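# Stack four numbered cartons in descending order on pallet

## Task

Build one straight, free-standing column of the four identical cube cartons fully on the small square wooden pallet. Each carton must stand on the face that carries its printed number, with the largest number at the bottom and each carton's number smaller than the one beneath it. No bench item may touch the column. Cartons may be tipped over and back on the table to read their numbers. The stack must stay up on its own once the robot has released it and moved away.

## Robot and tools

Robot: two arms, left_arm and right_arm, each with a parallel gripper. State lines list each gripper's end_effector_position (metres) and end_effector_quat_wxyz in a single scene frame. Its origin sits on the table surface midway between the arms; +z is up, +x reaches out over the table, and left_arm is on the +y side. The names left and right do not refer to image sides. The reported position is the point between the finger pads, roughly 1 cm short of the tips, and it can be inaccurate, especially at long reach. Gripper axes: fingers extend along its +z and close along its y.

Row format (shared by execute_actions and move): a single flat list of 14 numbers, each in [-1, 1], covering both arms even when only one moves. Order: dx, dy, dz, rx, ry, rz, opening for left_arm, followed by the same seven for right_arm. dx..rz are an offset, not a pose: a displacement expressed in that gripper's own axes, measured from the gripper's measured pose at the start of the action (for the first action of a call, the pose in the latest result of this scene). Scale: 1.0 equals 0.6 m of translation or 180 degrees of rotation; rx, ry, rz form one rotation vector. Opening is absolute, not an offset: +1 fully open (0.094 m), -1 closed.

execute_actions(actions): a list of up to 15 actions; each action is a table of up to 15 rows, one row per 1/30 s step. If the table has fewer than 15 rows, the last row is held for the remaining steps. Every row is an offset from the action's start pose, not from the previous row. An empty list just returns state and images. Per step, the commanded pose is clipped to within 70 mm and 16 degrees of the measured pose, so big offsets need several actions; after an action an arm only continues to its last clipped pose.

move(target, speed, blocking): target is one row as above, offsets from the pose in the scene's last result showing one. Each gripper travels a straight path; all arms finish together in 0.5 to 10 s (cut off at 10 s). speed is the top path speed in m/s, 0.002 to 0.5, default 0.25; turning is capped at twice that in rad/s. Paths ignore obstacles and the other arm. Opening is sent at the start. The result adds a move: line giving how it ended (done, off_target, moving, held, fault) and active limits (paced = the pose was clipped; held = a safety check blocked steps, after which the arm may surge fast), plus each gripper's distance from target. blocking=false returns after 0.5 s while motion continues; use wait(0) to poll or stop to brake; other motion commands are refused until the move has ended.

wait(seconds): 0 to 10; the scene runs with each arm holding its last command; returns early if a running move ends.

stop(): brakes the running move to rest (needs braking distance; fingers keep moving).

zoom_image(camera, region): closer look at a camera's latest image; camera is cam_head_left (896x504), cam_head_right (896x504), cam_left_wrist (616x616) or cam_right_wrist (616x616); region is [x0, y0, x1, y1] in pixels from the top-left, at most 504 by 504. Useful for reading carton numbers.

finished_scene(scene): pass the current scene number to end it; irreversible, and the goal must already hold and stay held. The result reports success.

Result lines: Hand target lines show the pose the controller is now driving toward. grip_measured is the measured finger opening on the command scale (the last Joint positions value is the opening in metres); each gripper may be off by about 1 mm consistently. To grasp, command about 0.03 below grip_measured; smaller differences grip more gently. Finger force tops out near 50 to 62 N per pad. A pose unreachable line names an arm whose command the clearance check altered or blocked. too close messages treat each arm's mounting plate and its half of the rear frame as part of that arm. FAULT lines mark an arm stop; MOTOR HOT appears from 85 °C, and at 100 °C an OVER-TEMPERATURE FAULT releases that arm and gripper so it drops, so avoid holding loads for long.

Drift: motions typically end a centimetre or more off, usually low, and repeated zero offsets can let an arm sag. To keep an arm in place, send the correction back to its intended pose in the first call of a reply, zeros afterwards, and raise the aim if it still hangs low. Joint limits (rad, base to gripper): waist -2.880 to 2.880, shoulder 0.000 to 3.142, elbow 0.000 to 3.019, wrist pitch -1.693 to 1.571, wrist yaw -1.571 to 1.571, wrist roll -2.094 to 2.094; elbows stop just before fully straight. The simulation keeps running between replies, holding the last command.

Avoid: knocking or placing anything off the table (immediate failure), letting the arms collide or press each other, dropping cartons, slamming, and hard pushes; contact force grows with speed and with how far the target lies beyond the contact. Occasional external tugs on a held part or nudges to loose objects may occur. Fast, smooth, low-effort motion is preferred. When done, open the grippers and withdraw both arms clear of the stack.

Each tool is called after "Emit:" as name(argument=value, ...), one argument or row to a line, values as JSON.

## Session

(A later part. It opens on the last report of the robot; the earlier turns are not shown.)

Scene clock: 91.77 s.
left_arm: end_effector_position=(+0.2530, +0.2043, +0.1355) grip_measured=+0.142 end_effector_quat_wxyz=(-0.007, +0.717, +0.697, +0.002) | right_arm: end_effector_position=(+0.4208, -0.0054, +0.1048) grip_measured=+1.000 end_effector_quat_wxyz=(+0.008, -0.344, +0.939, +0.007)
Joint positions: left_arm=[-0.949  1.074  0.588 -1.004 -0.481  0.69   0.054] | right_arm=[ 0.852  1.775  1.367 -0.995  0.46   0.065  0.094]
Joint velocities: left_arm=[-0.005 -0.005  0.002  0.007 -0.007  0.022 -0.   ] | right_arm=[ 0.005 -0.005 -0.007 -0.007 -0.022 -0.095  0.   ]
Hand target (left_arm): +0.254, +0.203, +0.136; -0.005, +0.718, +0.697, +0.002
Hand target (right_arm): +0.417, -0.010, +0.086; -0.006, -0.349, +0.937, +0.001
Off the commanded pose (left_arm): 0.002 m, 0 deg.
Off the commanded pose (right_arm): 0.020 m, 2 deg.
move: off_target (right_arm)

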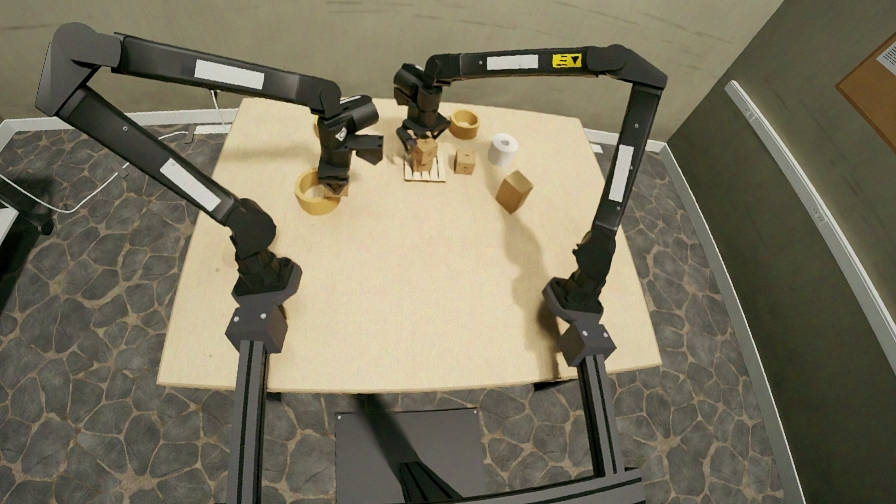

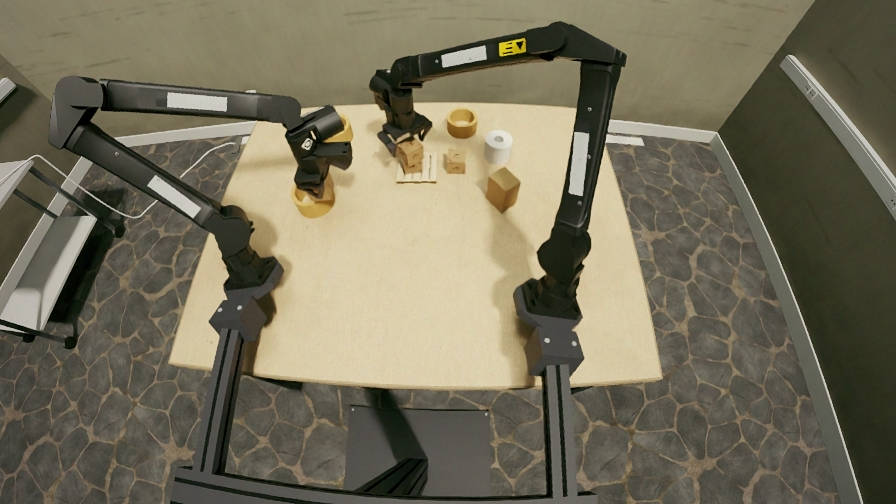

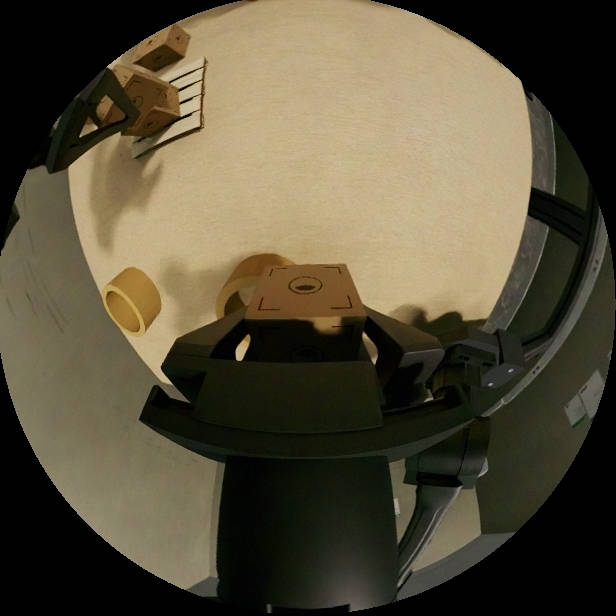

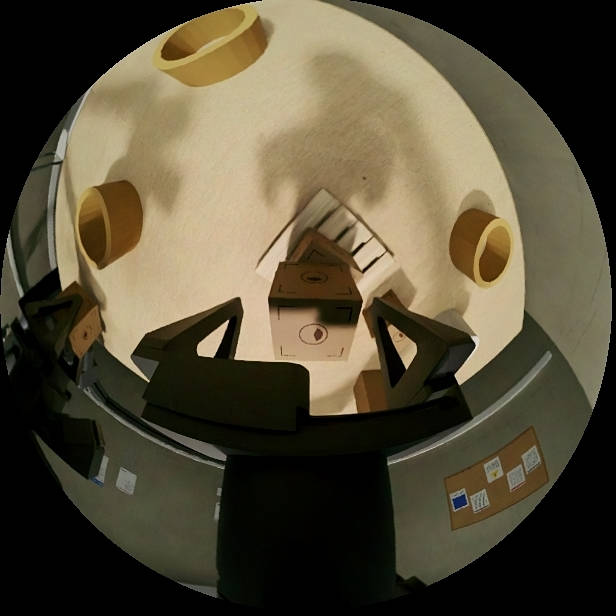

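Emit:
move(
  target=[0,0,0,0,0,0,0.09,0.025,-0.012,0.045,0,0.01,0,1],
  speed=0.04,
)

Emit:
move(
  target=[0,0,0,0,0,0,0.09,0,0,0,0,0,0,0.07],
)

Emit:
move(
  target=[0,0,0,0,0,0,0.09,-0.02,0,-0.04,0,0,0,0.07],
  speed=0.04,
)

Emit:
move(
  target=[0,0,0,0,0,0,0.09,-0.02,0,-0.01,0,0,0.19,0.07],
  speed=0.2,
)

Scene clock: 93.13 s.
left_arm: end_effector_position=(+0.2517, +0.2051, +0.1346) grip_measured=+0.142 end_effector_quat_wxyz=(-0.008, +0.718, +0.696, +0.002) | right_arm: end_effector_position=(+0.4155, -0.0149, +0.0897) grip_measured=+1.000 end_effector_quat_wxyz=(+0.001, -0.341, +0.940, +0.006)
Joint positions: left_arm=[-0.949  1.074  0.585 -1.004 -0.481  0.69   0.054] | right_arm=[ 0.833  1.775  1.33  -0.963  0.455  0.057  0.094]
Joint velocities: left_arm=[-0.005  0.005  0.002 -0.007  0.037 -0.066  0.   ] | right_arm=[-0.005 -0.005  0.002  0.017  0.037 -0.037  0.   ]
Hand target (left_arm): +0.253, +0.204, +0.136; -0.007, +0.717, +0.697, +0.002
Hand target (right_arm): +0.414, -0.020, +0.078; -0.007, -0.344, +0.939, +0.002
Off the commanded pose (left_arm): 0.002 m, 0 deg.
Off the commanded pose (right_arm): 0.013 m, 1 deg.
move: off_target (right_arm)

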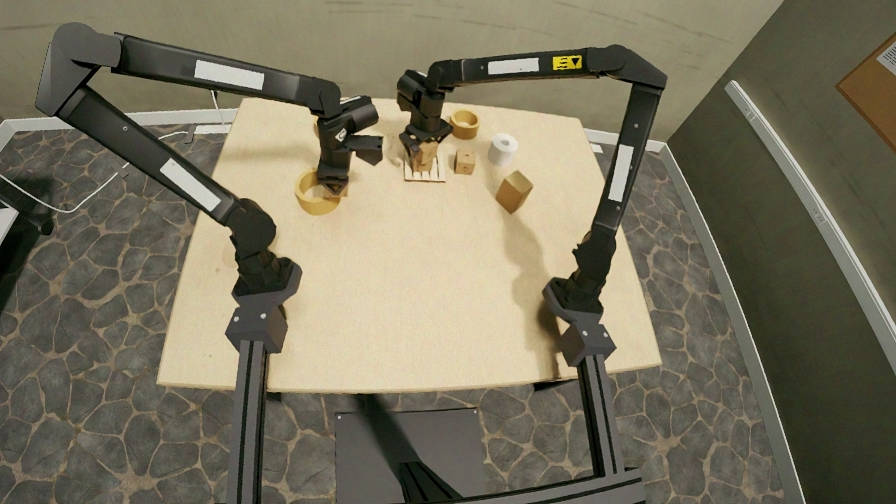

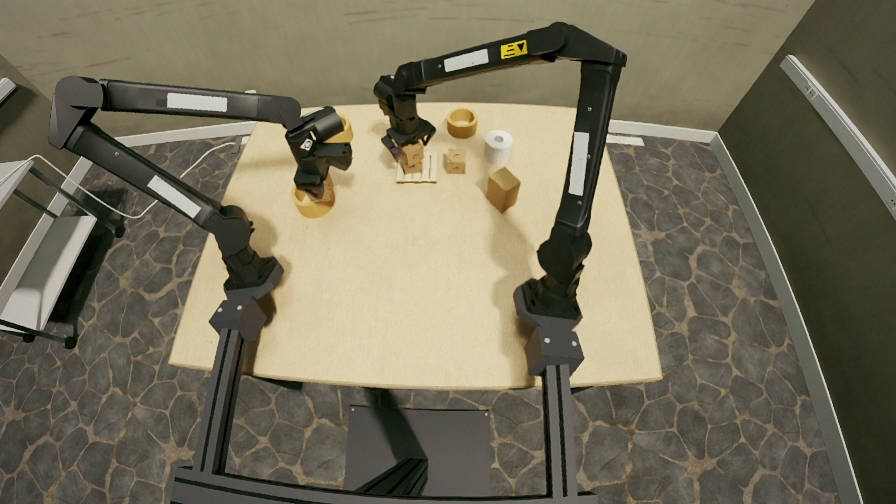

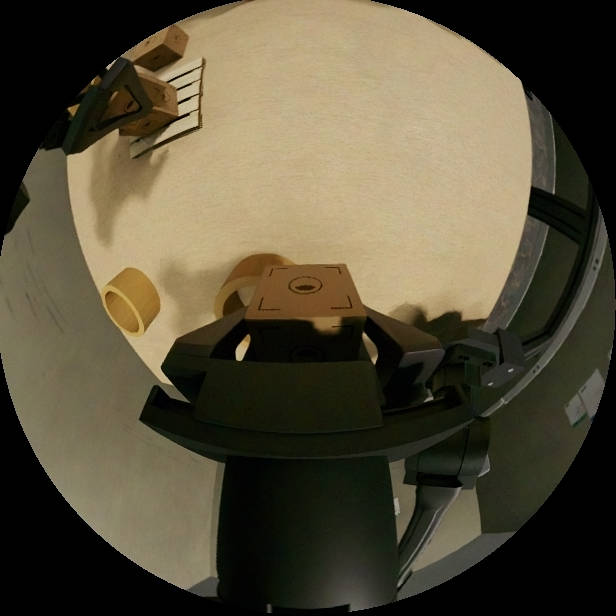

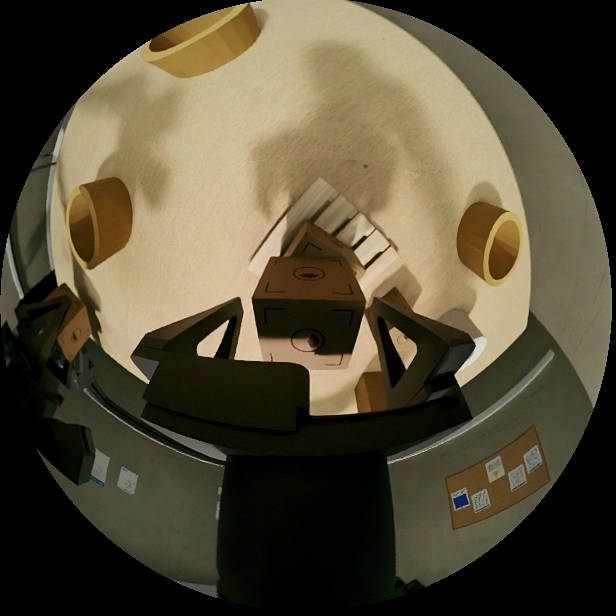

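Scene clock: 93.63 s.
left_arm: end_effector_position=(+0.2505, +0.2059, +0.1337) grip_measured=+0.142 end_effector_quat_wxyz=(-0.010, +0.718, +0.696, +0.002) | right_arm: end_effector_position=(+0.4155, -0.0149, +0.0897) grip_measured=+0.126 end_effector_quat_wxyz=(+0.001, -0.341, +0.940, +0.006)
Joint positions: left_arm=[-0.949  1.074  0.582 -1.004 -0.481  0.69   0.054] | right_arm=[ 0.833  1.775  1.33  -0.963  0.455  0.057  0.053]
Joint velocities: left_arm=[-0.015 -0.015 -0.007 -0.012 -0.051  0.007 -0.   ] | right_arm=[-0.005 -0.005 -0.012  0.007 -0.022 -0.007  0.   ]
Hand target (left_arm): +0.252, +0.205, +0.135; -0.008, +0.718, +0.696, +0.002
Hand target (right_arm): +0.415, -0.015, +0.090; +0.001, -0.341, +0.940, +0.006
Off the commanded pose (left_arm): 0.002 m, 0 deg.
Off the commanded pose (right_arm): 0.000 m, 0 deg.
move: done

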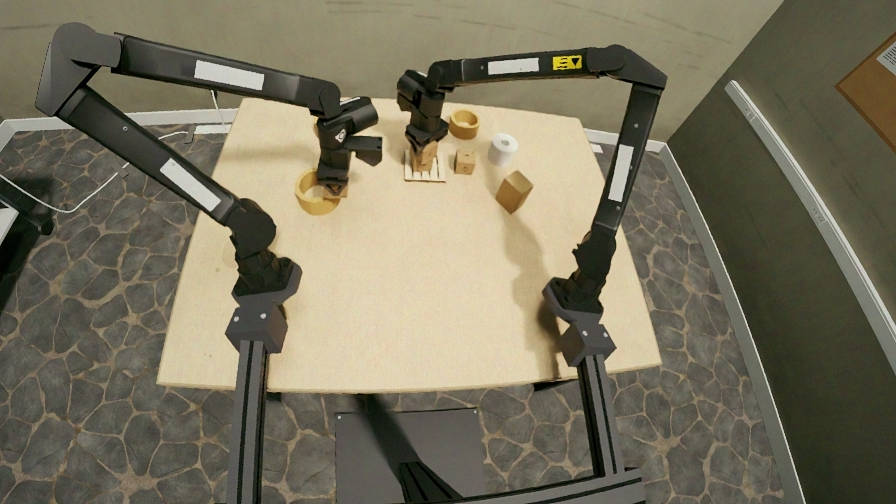

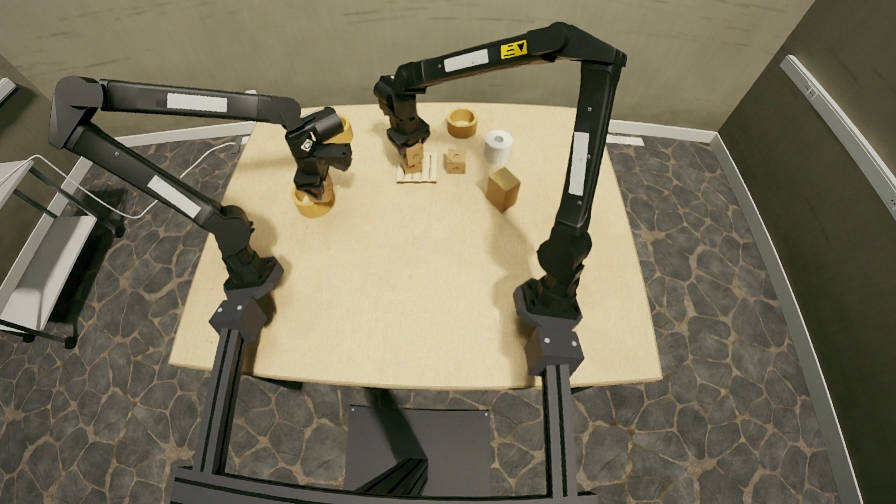

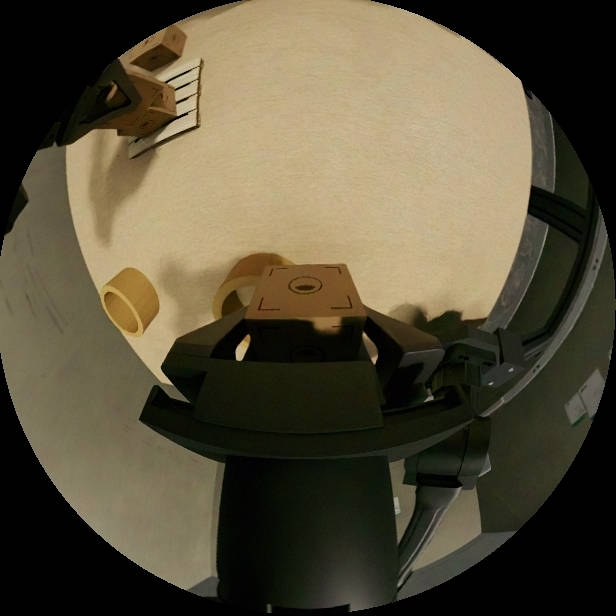

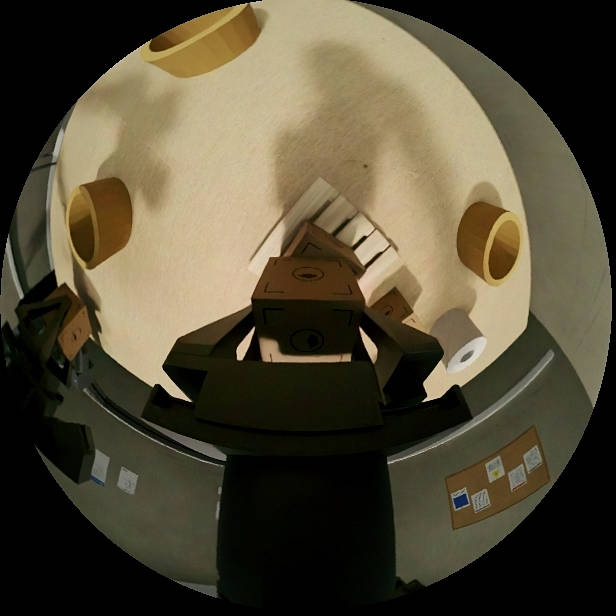

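Scene clock: 94.67 s.
left_arm: end_effector_position=(+0.2494, +0.2067, +0.1329) grip_measured=+0.142 end_effector_quat_wxyz=(-0.011, +0.719, +0.695, +0.002) | right_arm: end_effector_position=(+0.4096, -0.0216, +0.0945) grip_measured=+0.126 end_effector_quat_wxyz=(-0.020, -0.350, +0.937, -0.004)
Joint positions: left_arm=[-0.949  1.074  0.579 -1.004 -0.481  0.69   0.054] | right_arm=[ 0.836  1.775  1.344 -1.03   0.455  0.064  0.053]
Joint velocities: left_arm=[ 0.005  0.015 -0.007 -0.007 -0.051 -0.007  0.   ] | right_arm=[-0.024  0.005 -0.007  0.002  0.022  0.022 -0.   ]
Hand target (left_arm): +0.251, +0.206, +0.134; -0.010, +0.718, +0.696, +0.002
Hand target (right_arm): +0.424, -0.008, +0.114; +0.002, -0.341, +0.940, +0.006
Off the commanded pose (left_arm): 0.002 m, 0 deg.
Off the commanded pose (right_arm): 0.028 m, 3 deg.
move: off_target (right_arm)

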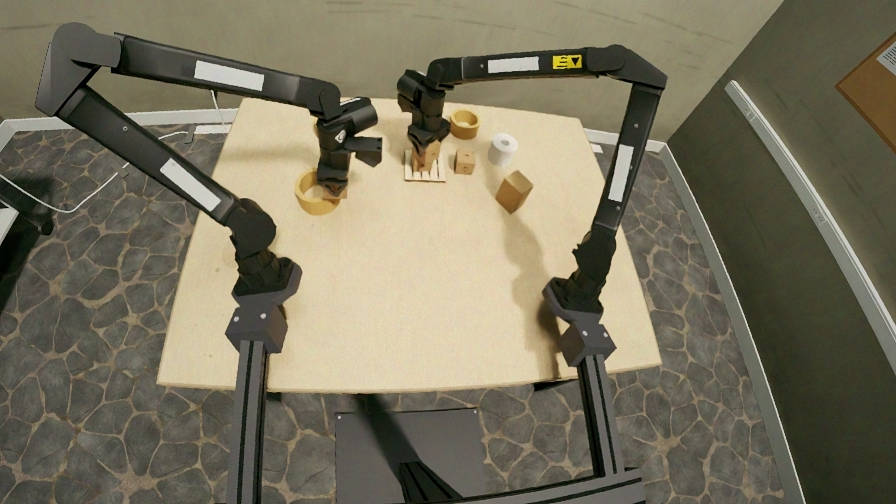

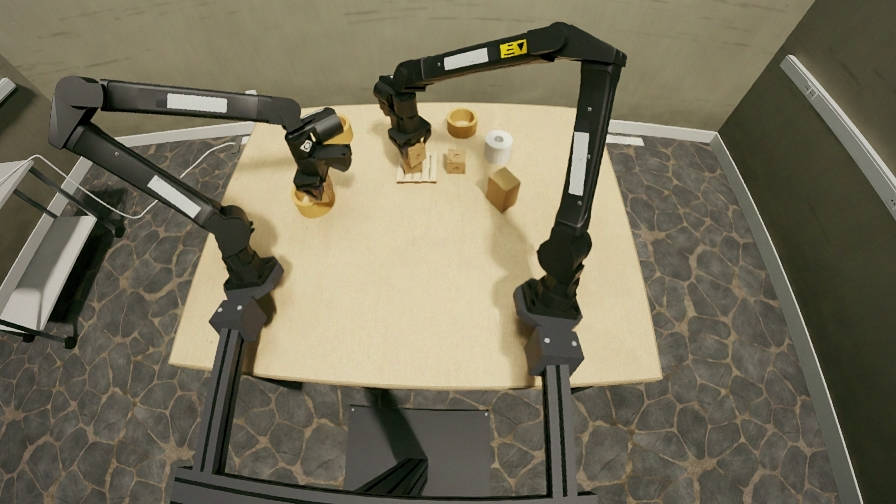

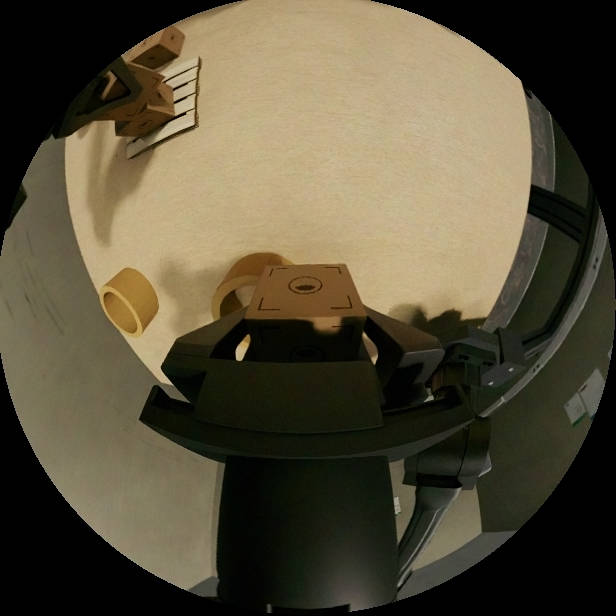

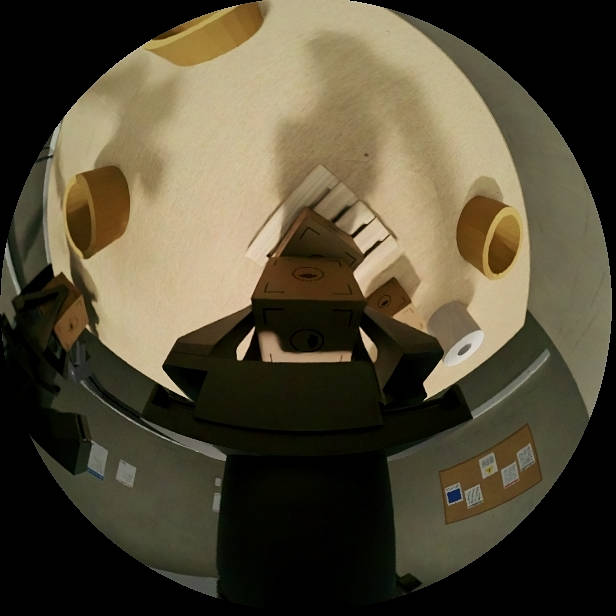

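Scene clock: 96.70 s.
left_arm: end_effector_position=(+0.2480, +0.2076, +0.1320) grip_measured=+0.142 end_effector_quat_wxyz=(-0.013, +0.719, +0.695, +0.002) | right_arm: end_effector_position=(+0.4061, -0.0251, +0.0948) grip_measured=+0.125 end_effector_quat_wxyz=(-0.025, -0.070, +0.997, -0.015)
Joint positions: left_arm=[-0.949  1.074  0.575 -1.004 -0.481  0.69   0.054] | right_arm=[ 0.836  1.775  1.344 -1.052  0.455  0.647  0.053]
Joint velocities: left_arm=[-0.015  0.005 -0.007  0.017 -0.007 -0.037  0.001] | right_arm=[-0.034 -0.015 -0.012 -0.002  0.022 -0.037 -0.001]
Hand target (left_arm): +0.249, +0.207, +0.133; -0.011, +0.719, +0.695, +0.002
Hand target (right_arm): +0.419, -0.014, +0.100; -0.018, -0.059, +0.998, -0.009
Off the commanded pose (left_arm): 0.002 m, 0 deg.
Off the commanded pose (right_arm): 0.018 m, 2 deg.
move: off_target (right_arm)

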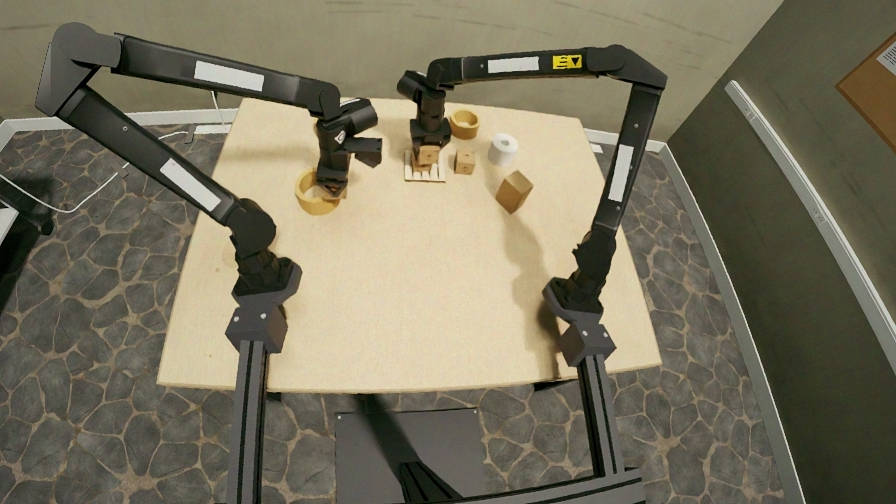

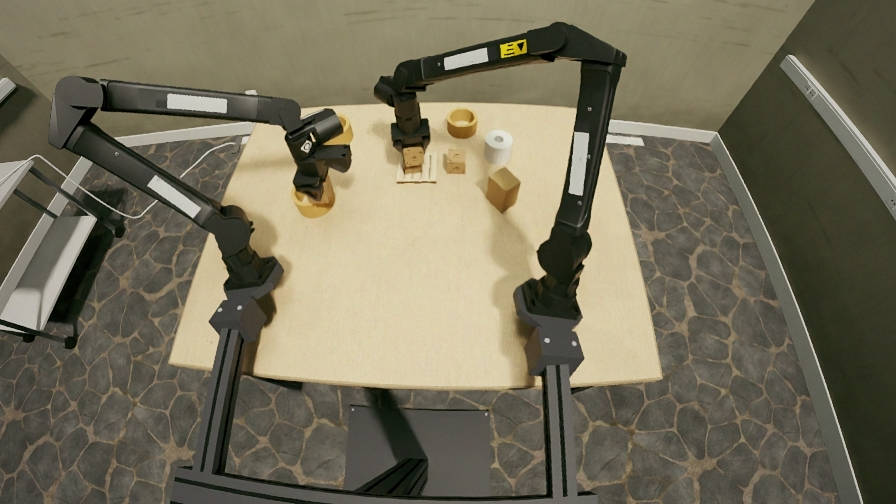

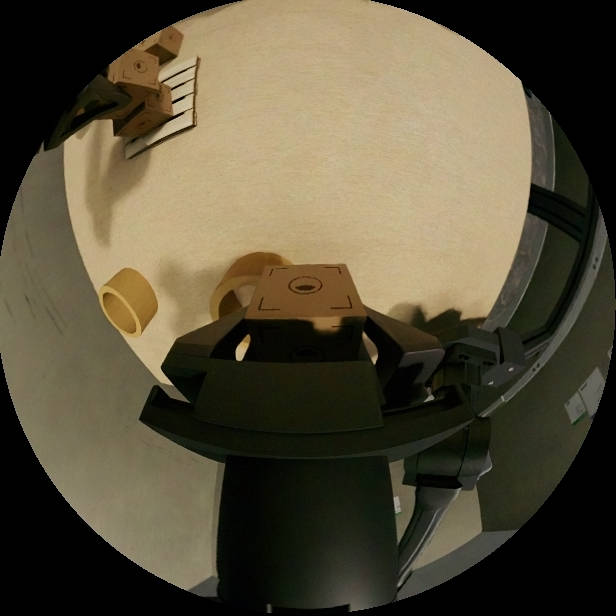

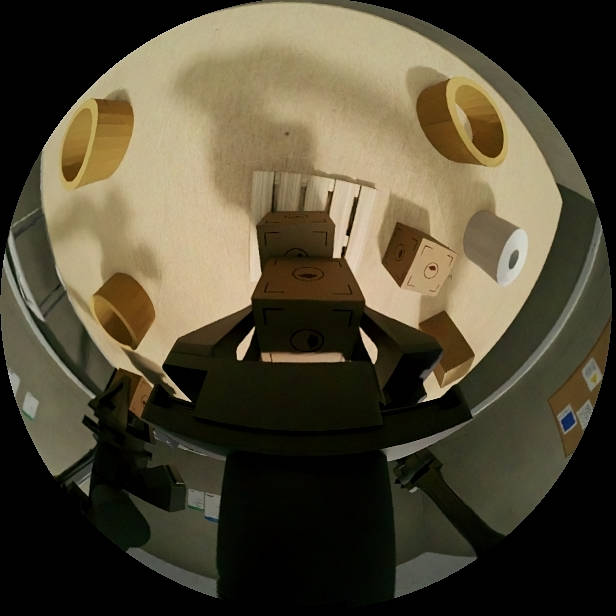

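Emit:
move(
  target=[0,0,0,0,0,0,0.09,-0.065,0.03,-0.03,-0.01,-0.016,0,0.07],
  speed=0.04,
)

Emit:
zoom_image(
  camera="cam_right_wrist",
  region=[220,170,400,330],
)

Scene clock: 98.40 s.
left_arm: end_effector_position=(+0.2469, +0.2083, +0.1311) grip_measured=+0.142 end_effector_quat_wxyz=(-0.014, +0.720, +0.694, +0.003) | right_arm: end_effector_position=(+0.4313, -0.0120, +0.1095) grip_measured=+0.125 end_effector_quat_wxyz=(-0.006, -0.066, +0.998, -0.001)
Joint positions: left_arm=[-0.949  1.074  0.572 -1.004 -0.481  0.69   0.054] | right_arm=[ 0.836  1.784  1.412 -1.055  0.458  0.632  0.053]
Joint velocities: left_arm=[-0.005 -0.015  0.007  0.007 -0.037 -0.051 -0.   ] | right_arm=[-0.024  0.005 -0.017 -0.012 -0.007 -0.007 -0.001]
Hand target (left_arm): +0.248, +0.208, +0.132; -0.013, +0.719, +0.695, +0.002
Hand target (right_arm): +0.442, -0.002, +0.111; -0.001, -0.071, +0.997, +0.002
Off the commanded pose (left_arm): 0.002 m, 0 deg.
Off the commanded pose (right_arm): 0.016 m, 1 deg.
move: off_target (right_arm)

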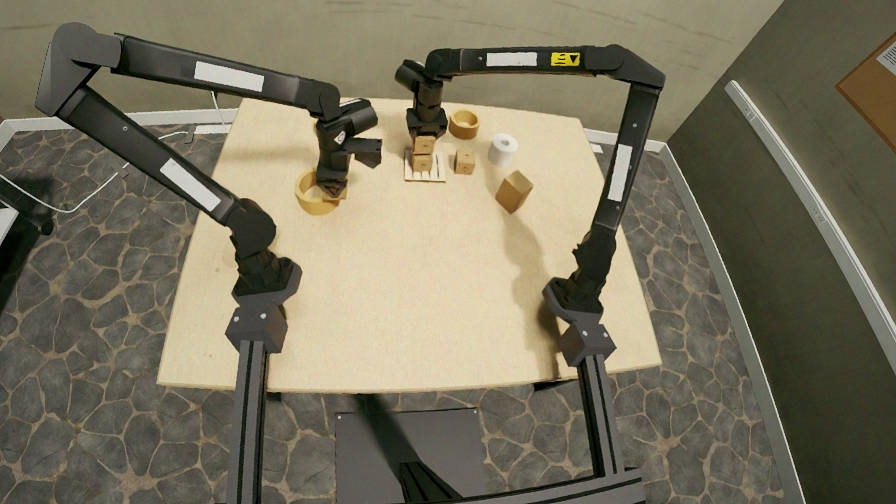

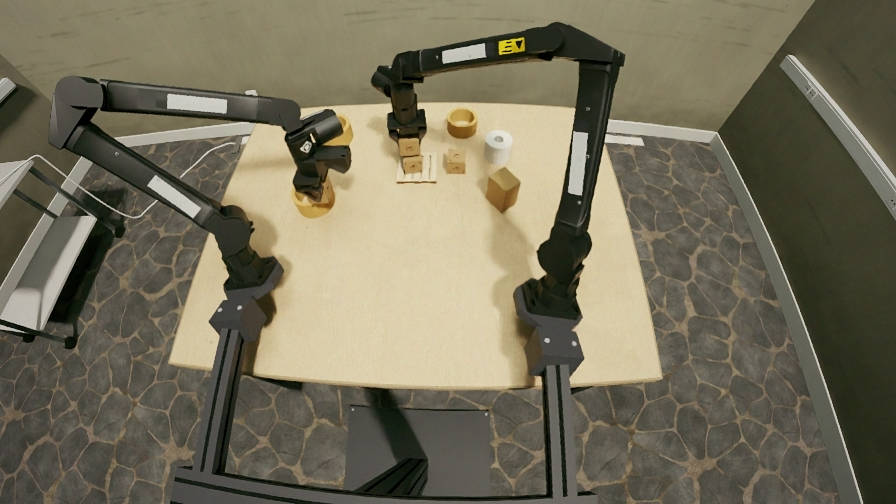

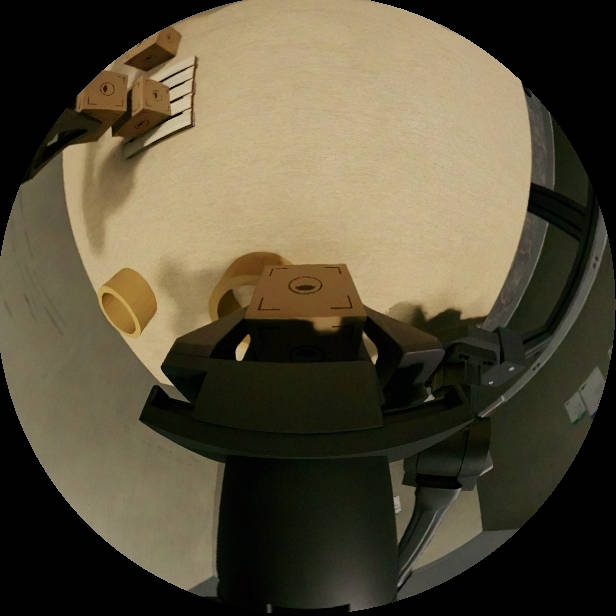

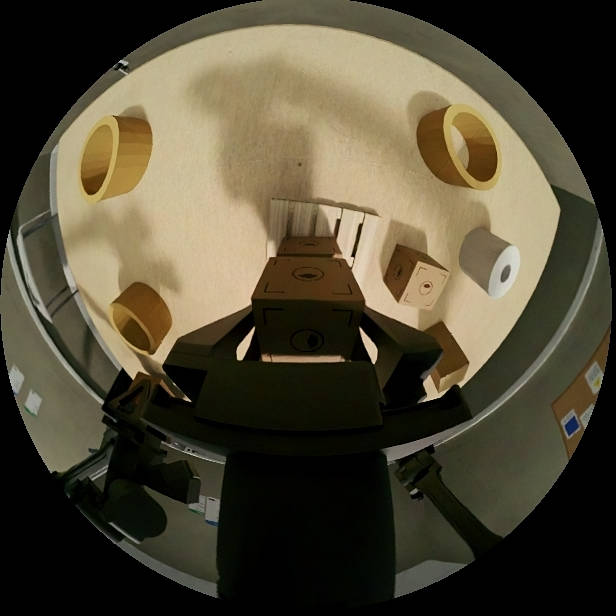

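Region (220, 170, 400, 330) of cam_right_wrist's 616x616 image, scaled by 2.800, with more detail than that image has.

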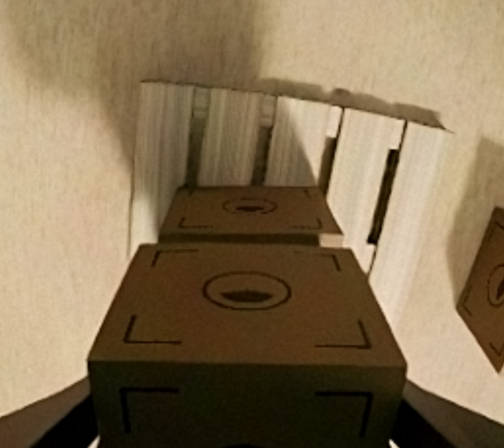

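Looks aligned. Descend 2 cm.

Emit:
move(
  target=[0,0,0,0,0,0,0.09,0,-0.003,0.045,0,0,0,0.07],
  speed=0.03,
)

Emit:
zoom_image(
  camera="cam_right_wrist",
  region=[220,170,400,330],
)

Emit:
zoom_image(
  camera="cam_head_left",
  region=[380,110,480,200],
)

Scene clock: 99.83 s.
left_arm: end_effector_position=(+0.2469, +0.2083, +0.1311) grip_measured=+0.142 end_effector_quat_wxyz=(-0.014, +0.720, +0.694, +0.003) | right_arm: end_effector_position=(+0.4352, -0.0105, +0.1010) grip_measured=+0.125 end_effector_quat_wxyz=(+0.005, -0.060, +0.998, +0.009)
Joint positions: left_arm=[-0.949  1.074  0.572 -1.004 -0.481  0.69   0.054] | right_arm=[ 0.826  1.785  1.392 -0.997  0.456  0.619  0.053]
Joint velocities: left_arm=[-0.005 -0.015 -0.007 -0.002 -0.022  0.007 -0.   ] | right_arm=[-0.015 -0.005 -0.007 -0.002  0.007  0.007  0.001]
Hand target (left_arm): +0.247, +0.208, +0.131; -0.014, +0.720, +0.694, +0.003
Hand target (right_arm): +0.431, -0.014, +0.083; -0.006, -0.065, +0.998, -0.000
Off the commanded pose (left_arm): 0.000 m, 0 deg.
Off the commanded pose (right_arm): 0.019 m, 2 deg.
move: off_target (right_arm)

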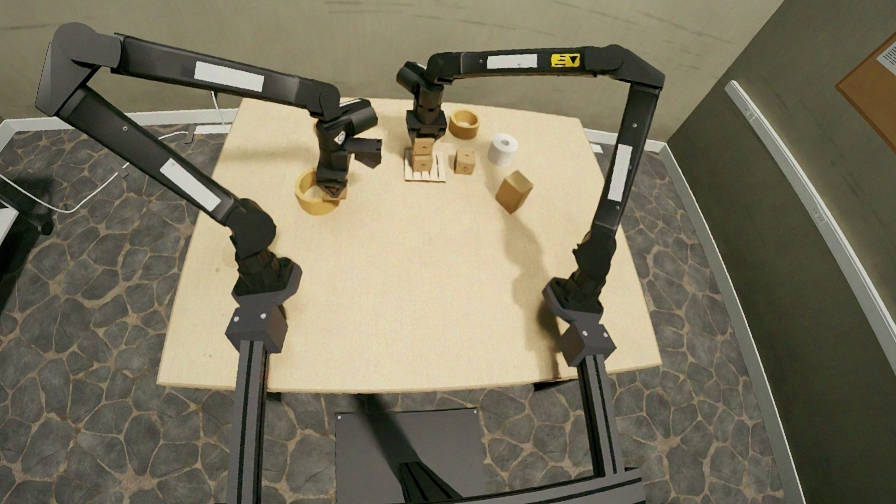

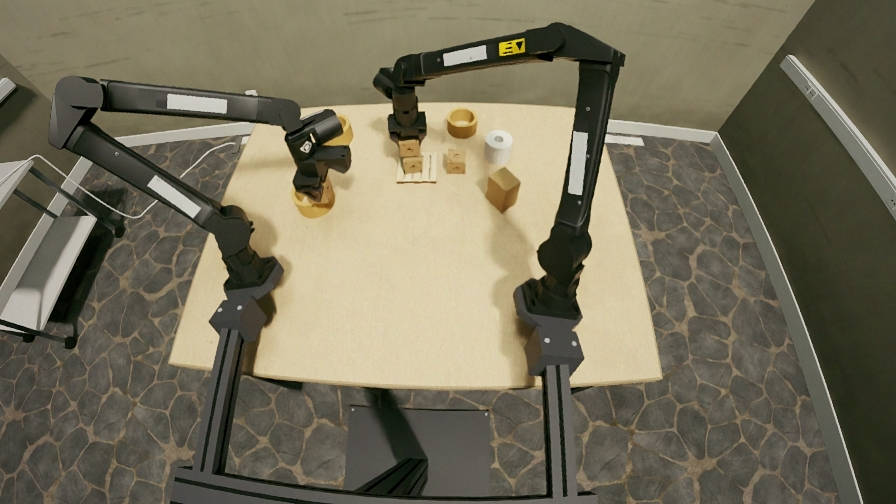

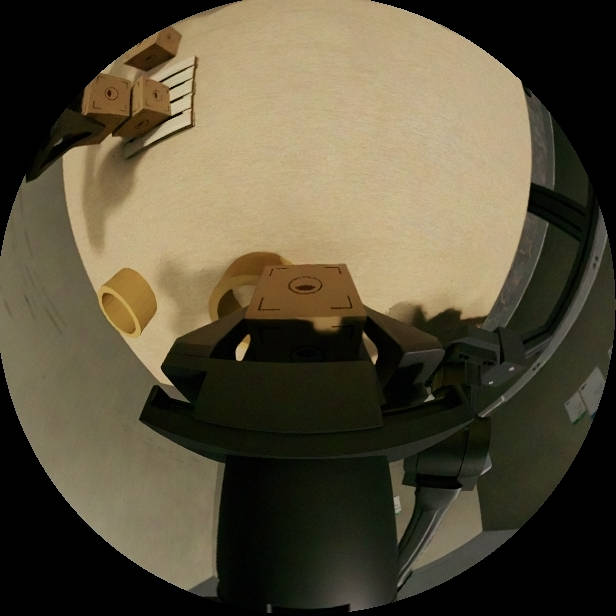

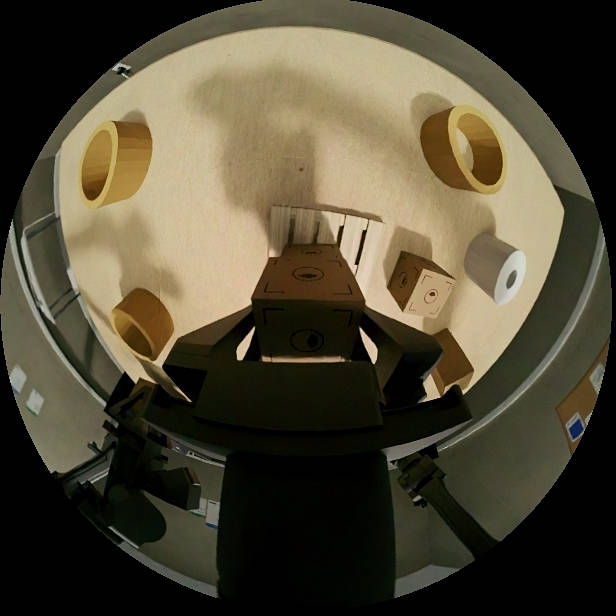

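Region (220, 170, 400, 330) of cam_right_wrist's 616x616 image, scaled by 2.800, with more detail than that image has.

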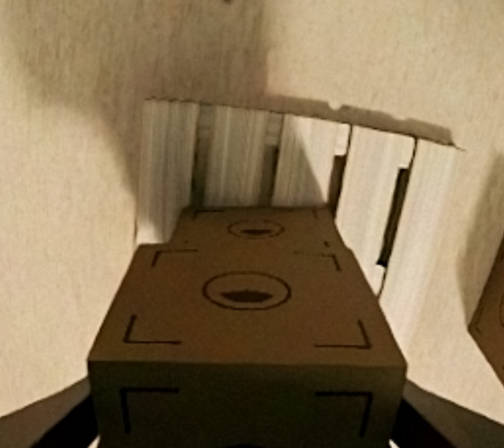

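Region (380, 110, 480, 200) of cam_head_left's 896x504 image, scaled by 5.040, with more detail than that image has; it fills the top 454 rows of this view, and the rest is white.

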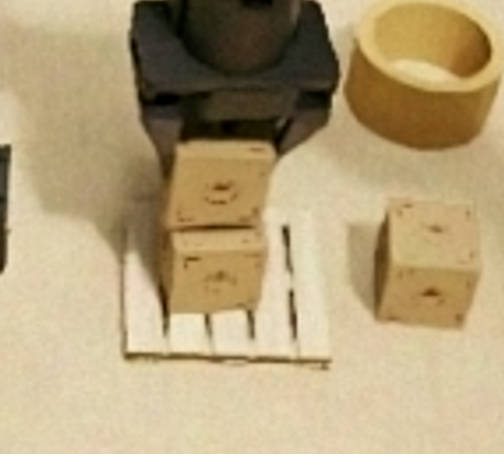

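Aim ≈(.429,−.014,.09).

Emit:
move(
  target=[0,0,0,0,0,0,0.09,0.016,-0.008,0.03,0.006,0.004,0,0.07],
  speed=0.03,
)

Emit:
zoom_image(
  camera="cam_right_wrist",
  region=[220,170,400,330],
)

Emit:
zoom_image(
  camera="cam_head_left",
  region=[380,110,480,200],
)

Scene clock: 100.97 s.
left_arm: end_effector_position=(+0.2469, +0.2083, +0.1311) grip_measured=+0.142 end_effector_quat_wxyz=(-0.014, +0.720, +0.694, +0.003) | right_arm: end_effector_position=(+0.4282, -0.0130, +0.0937) grip_measured=+0.125 end_effector_quat_wxyz=(+0.004, -0.061, +0.998, +0.005)
Joint positions: left_arm=[-0.949  1.074  0.572 -1.004 -0.481  0.69   0.054] | right_arm=[ 0.826  1.785  1.366 -0.979  0.459  0.618  0.053]
Joint velocities: left_arm=[-0.015 -0.015 -0.007 -0.002  0.022 -0.095 -0.   ] | right_arm=[ 0.005 -0.005 -0.007  0.002 -0.007 -0.007  0.001]
Hand target (left_arm): +0.247, +0.208, +0.131; -0.014, +0.720, +0.694, +0.003
Hand target (right_arm): +0.427, -0.016, +0.083; -0.001, -0.059, +0.998, -0.001
Off the commanded pose (left_arm): 0.000 m, 0 deg.
Off the commanded pose (right_arm): 0.011 m, 1 deg.
move: off_target (right_arm)

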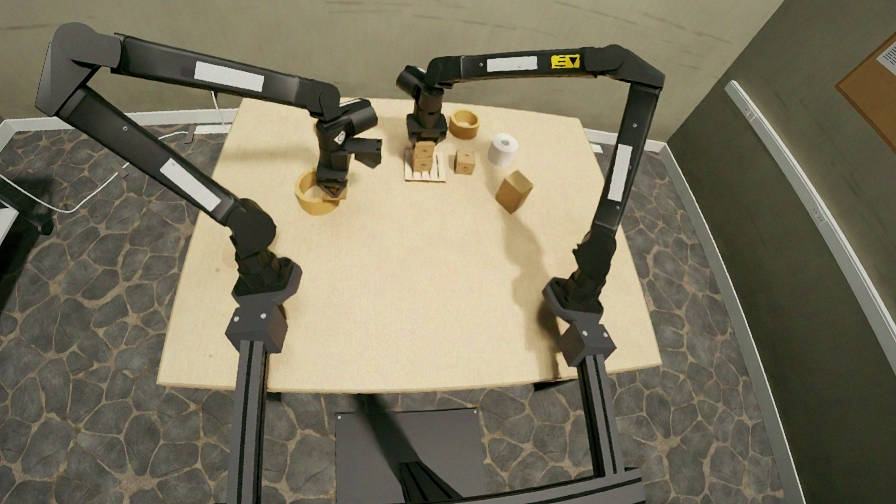

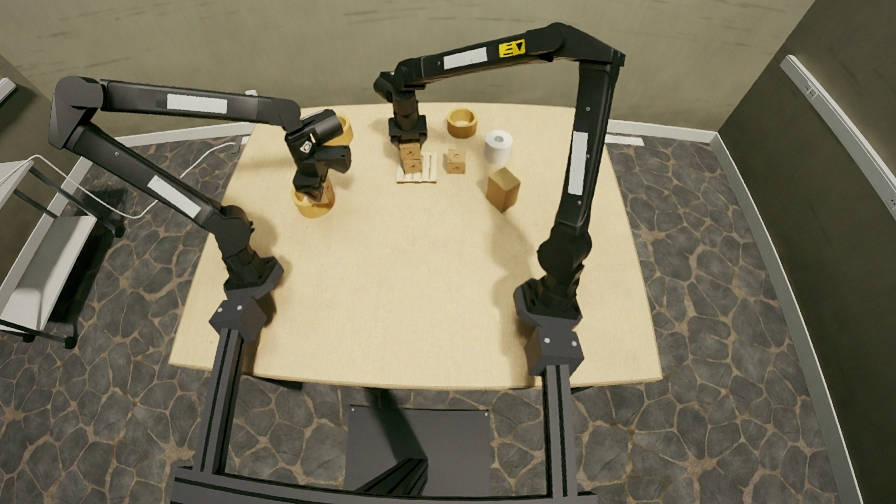

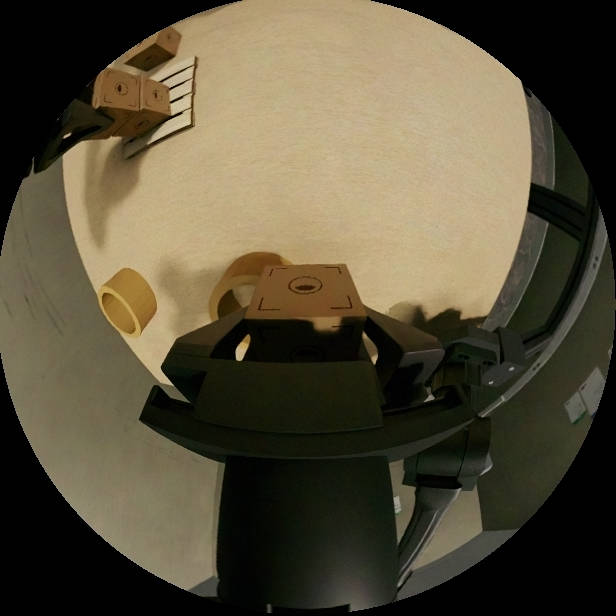

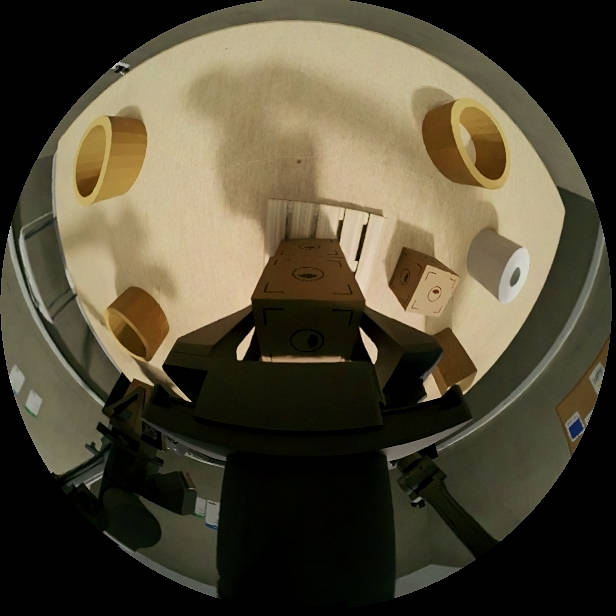

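Region (220, 170, 400, 330) of cam_right_wrist's 616x616 image, scaled by 2.800, with more detail than that image has.

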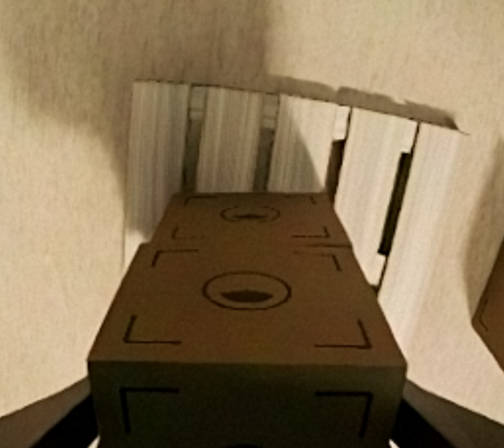

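Region (380, 110, 480, 200) of cam_head_left's 896x504 image, scaled by 5.040, with more detail than that image has; it fills the top 454 rows of this view, and the rest is white.

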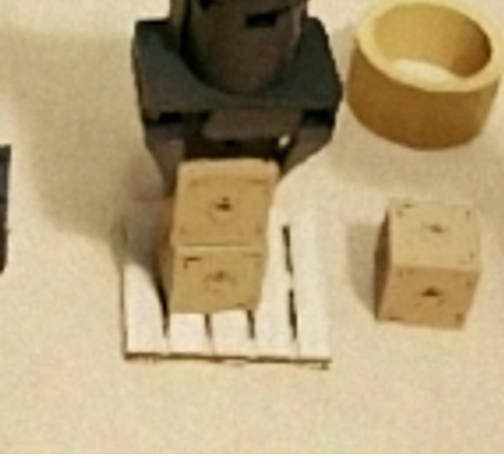

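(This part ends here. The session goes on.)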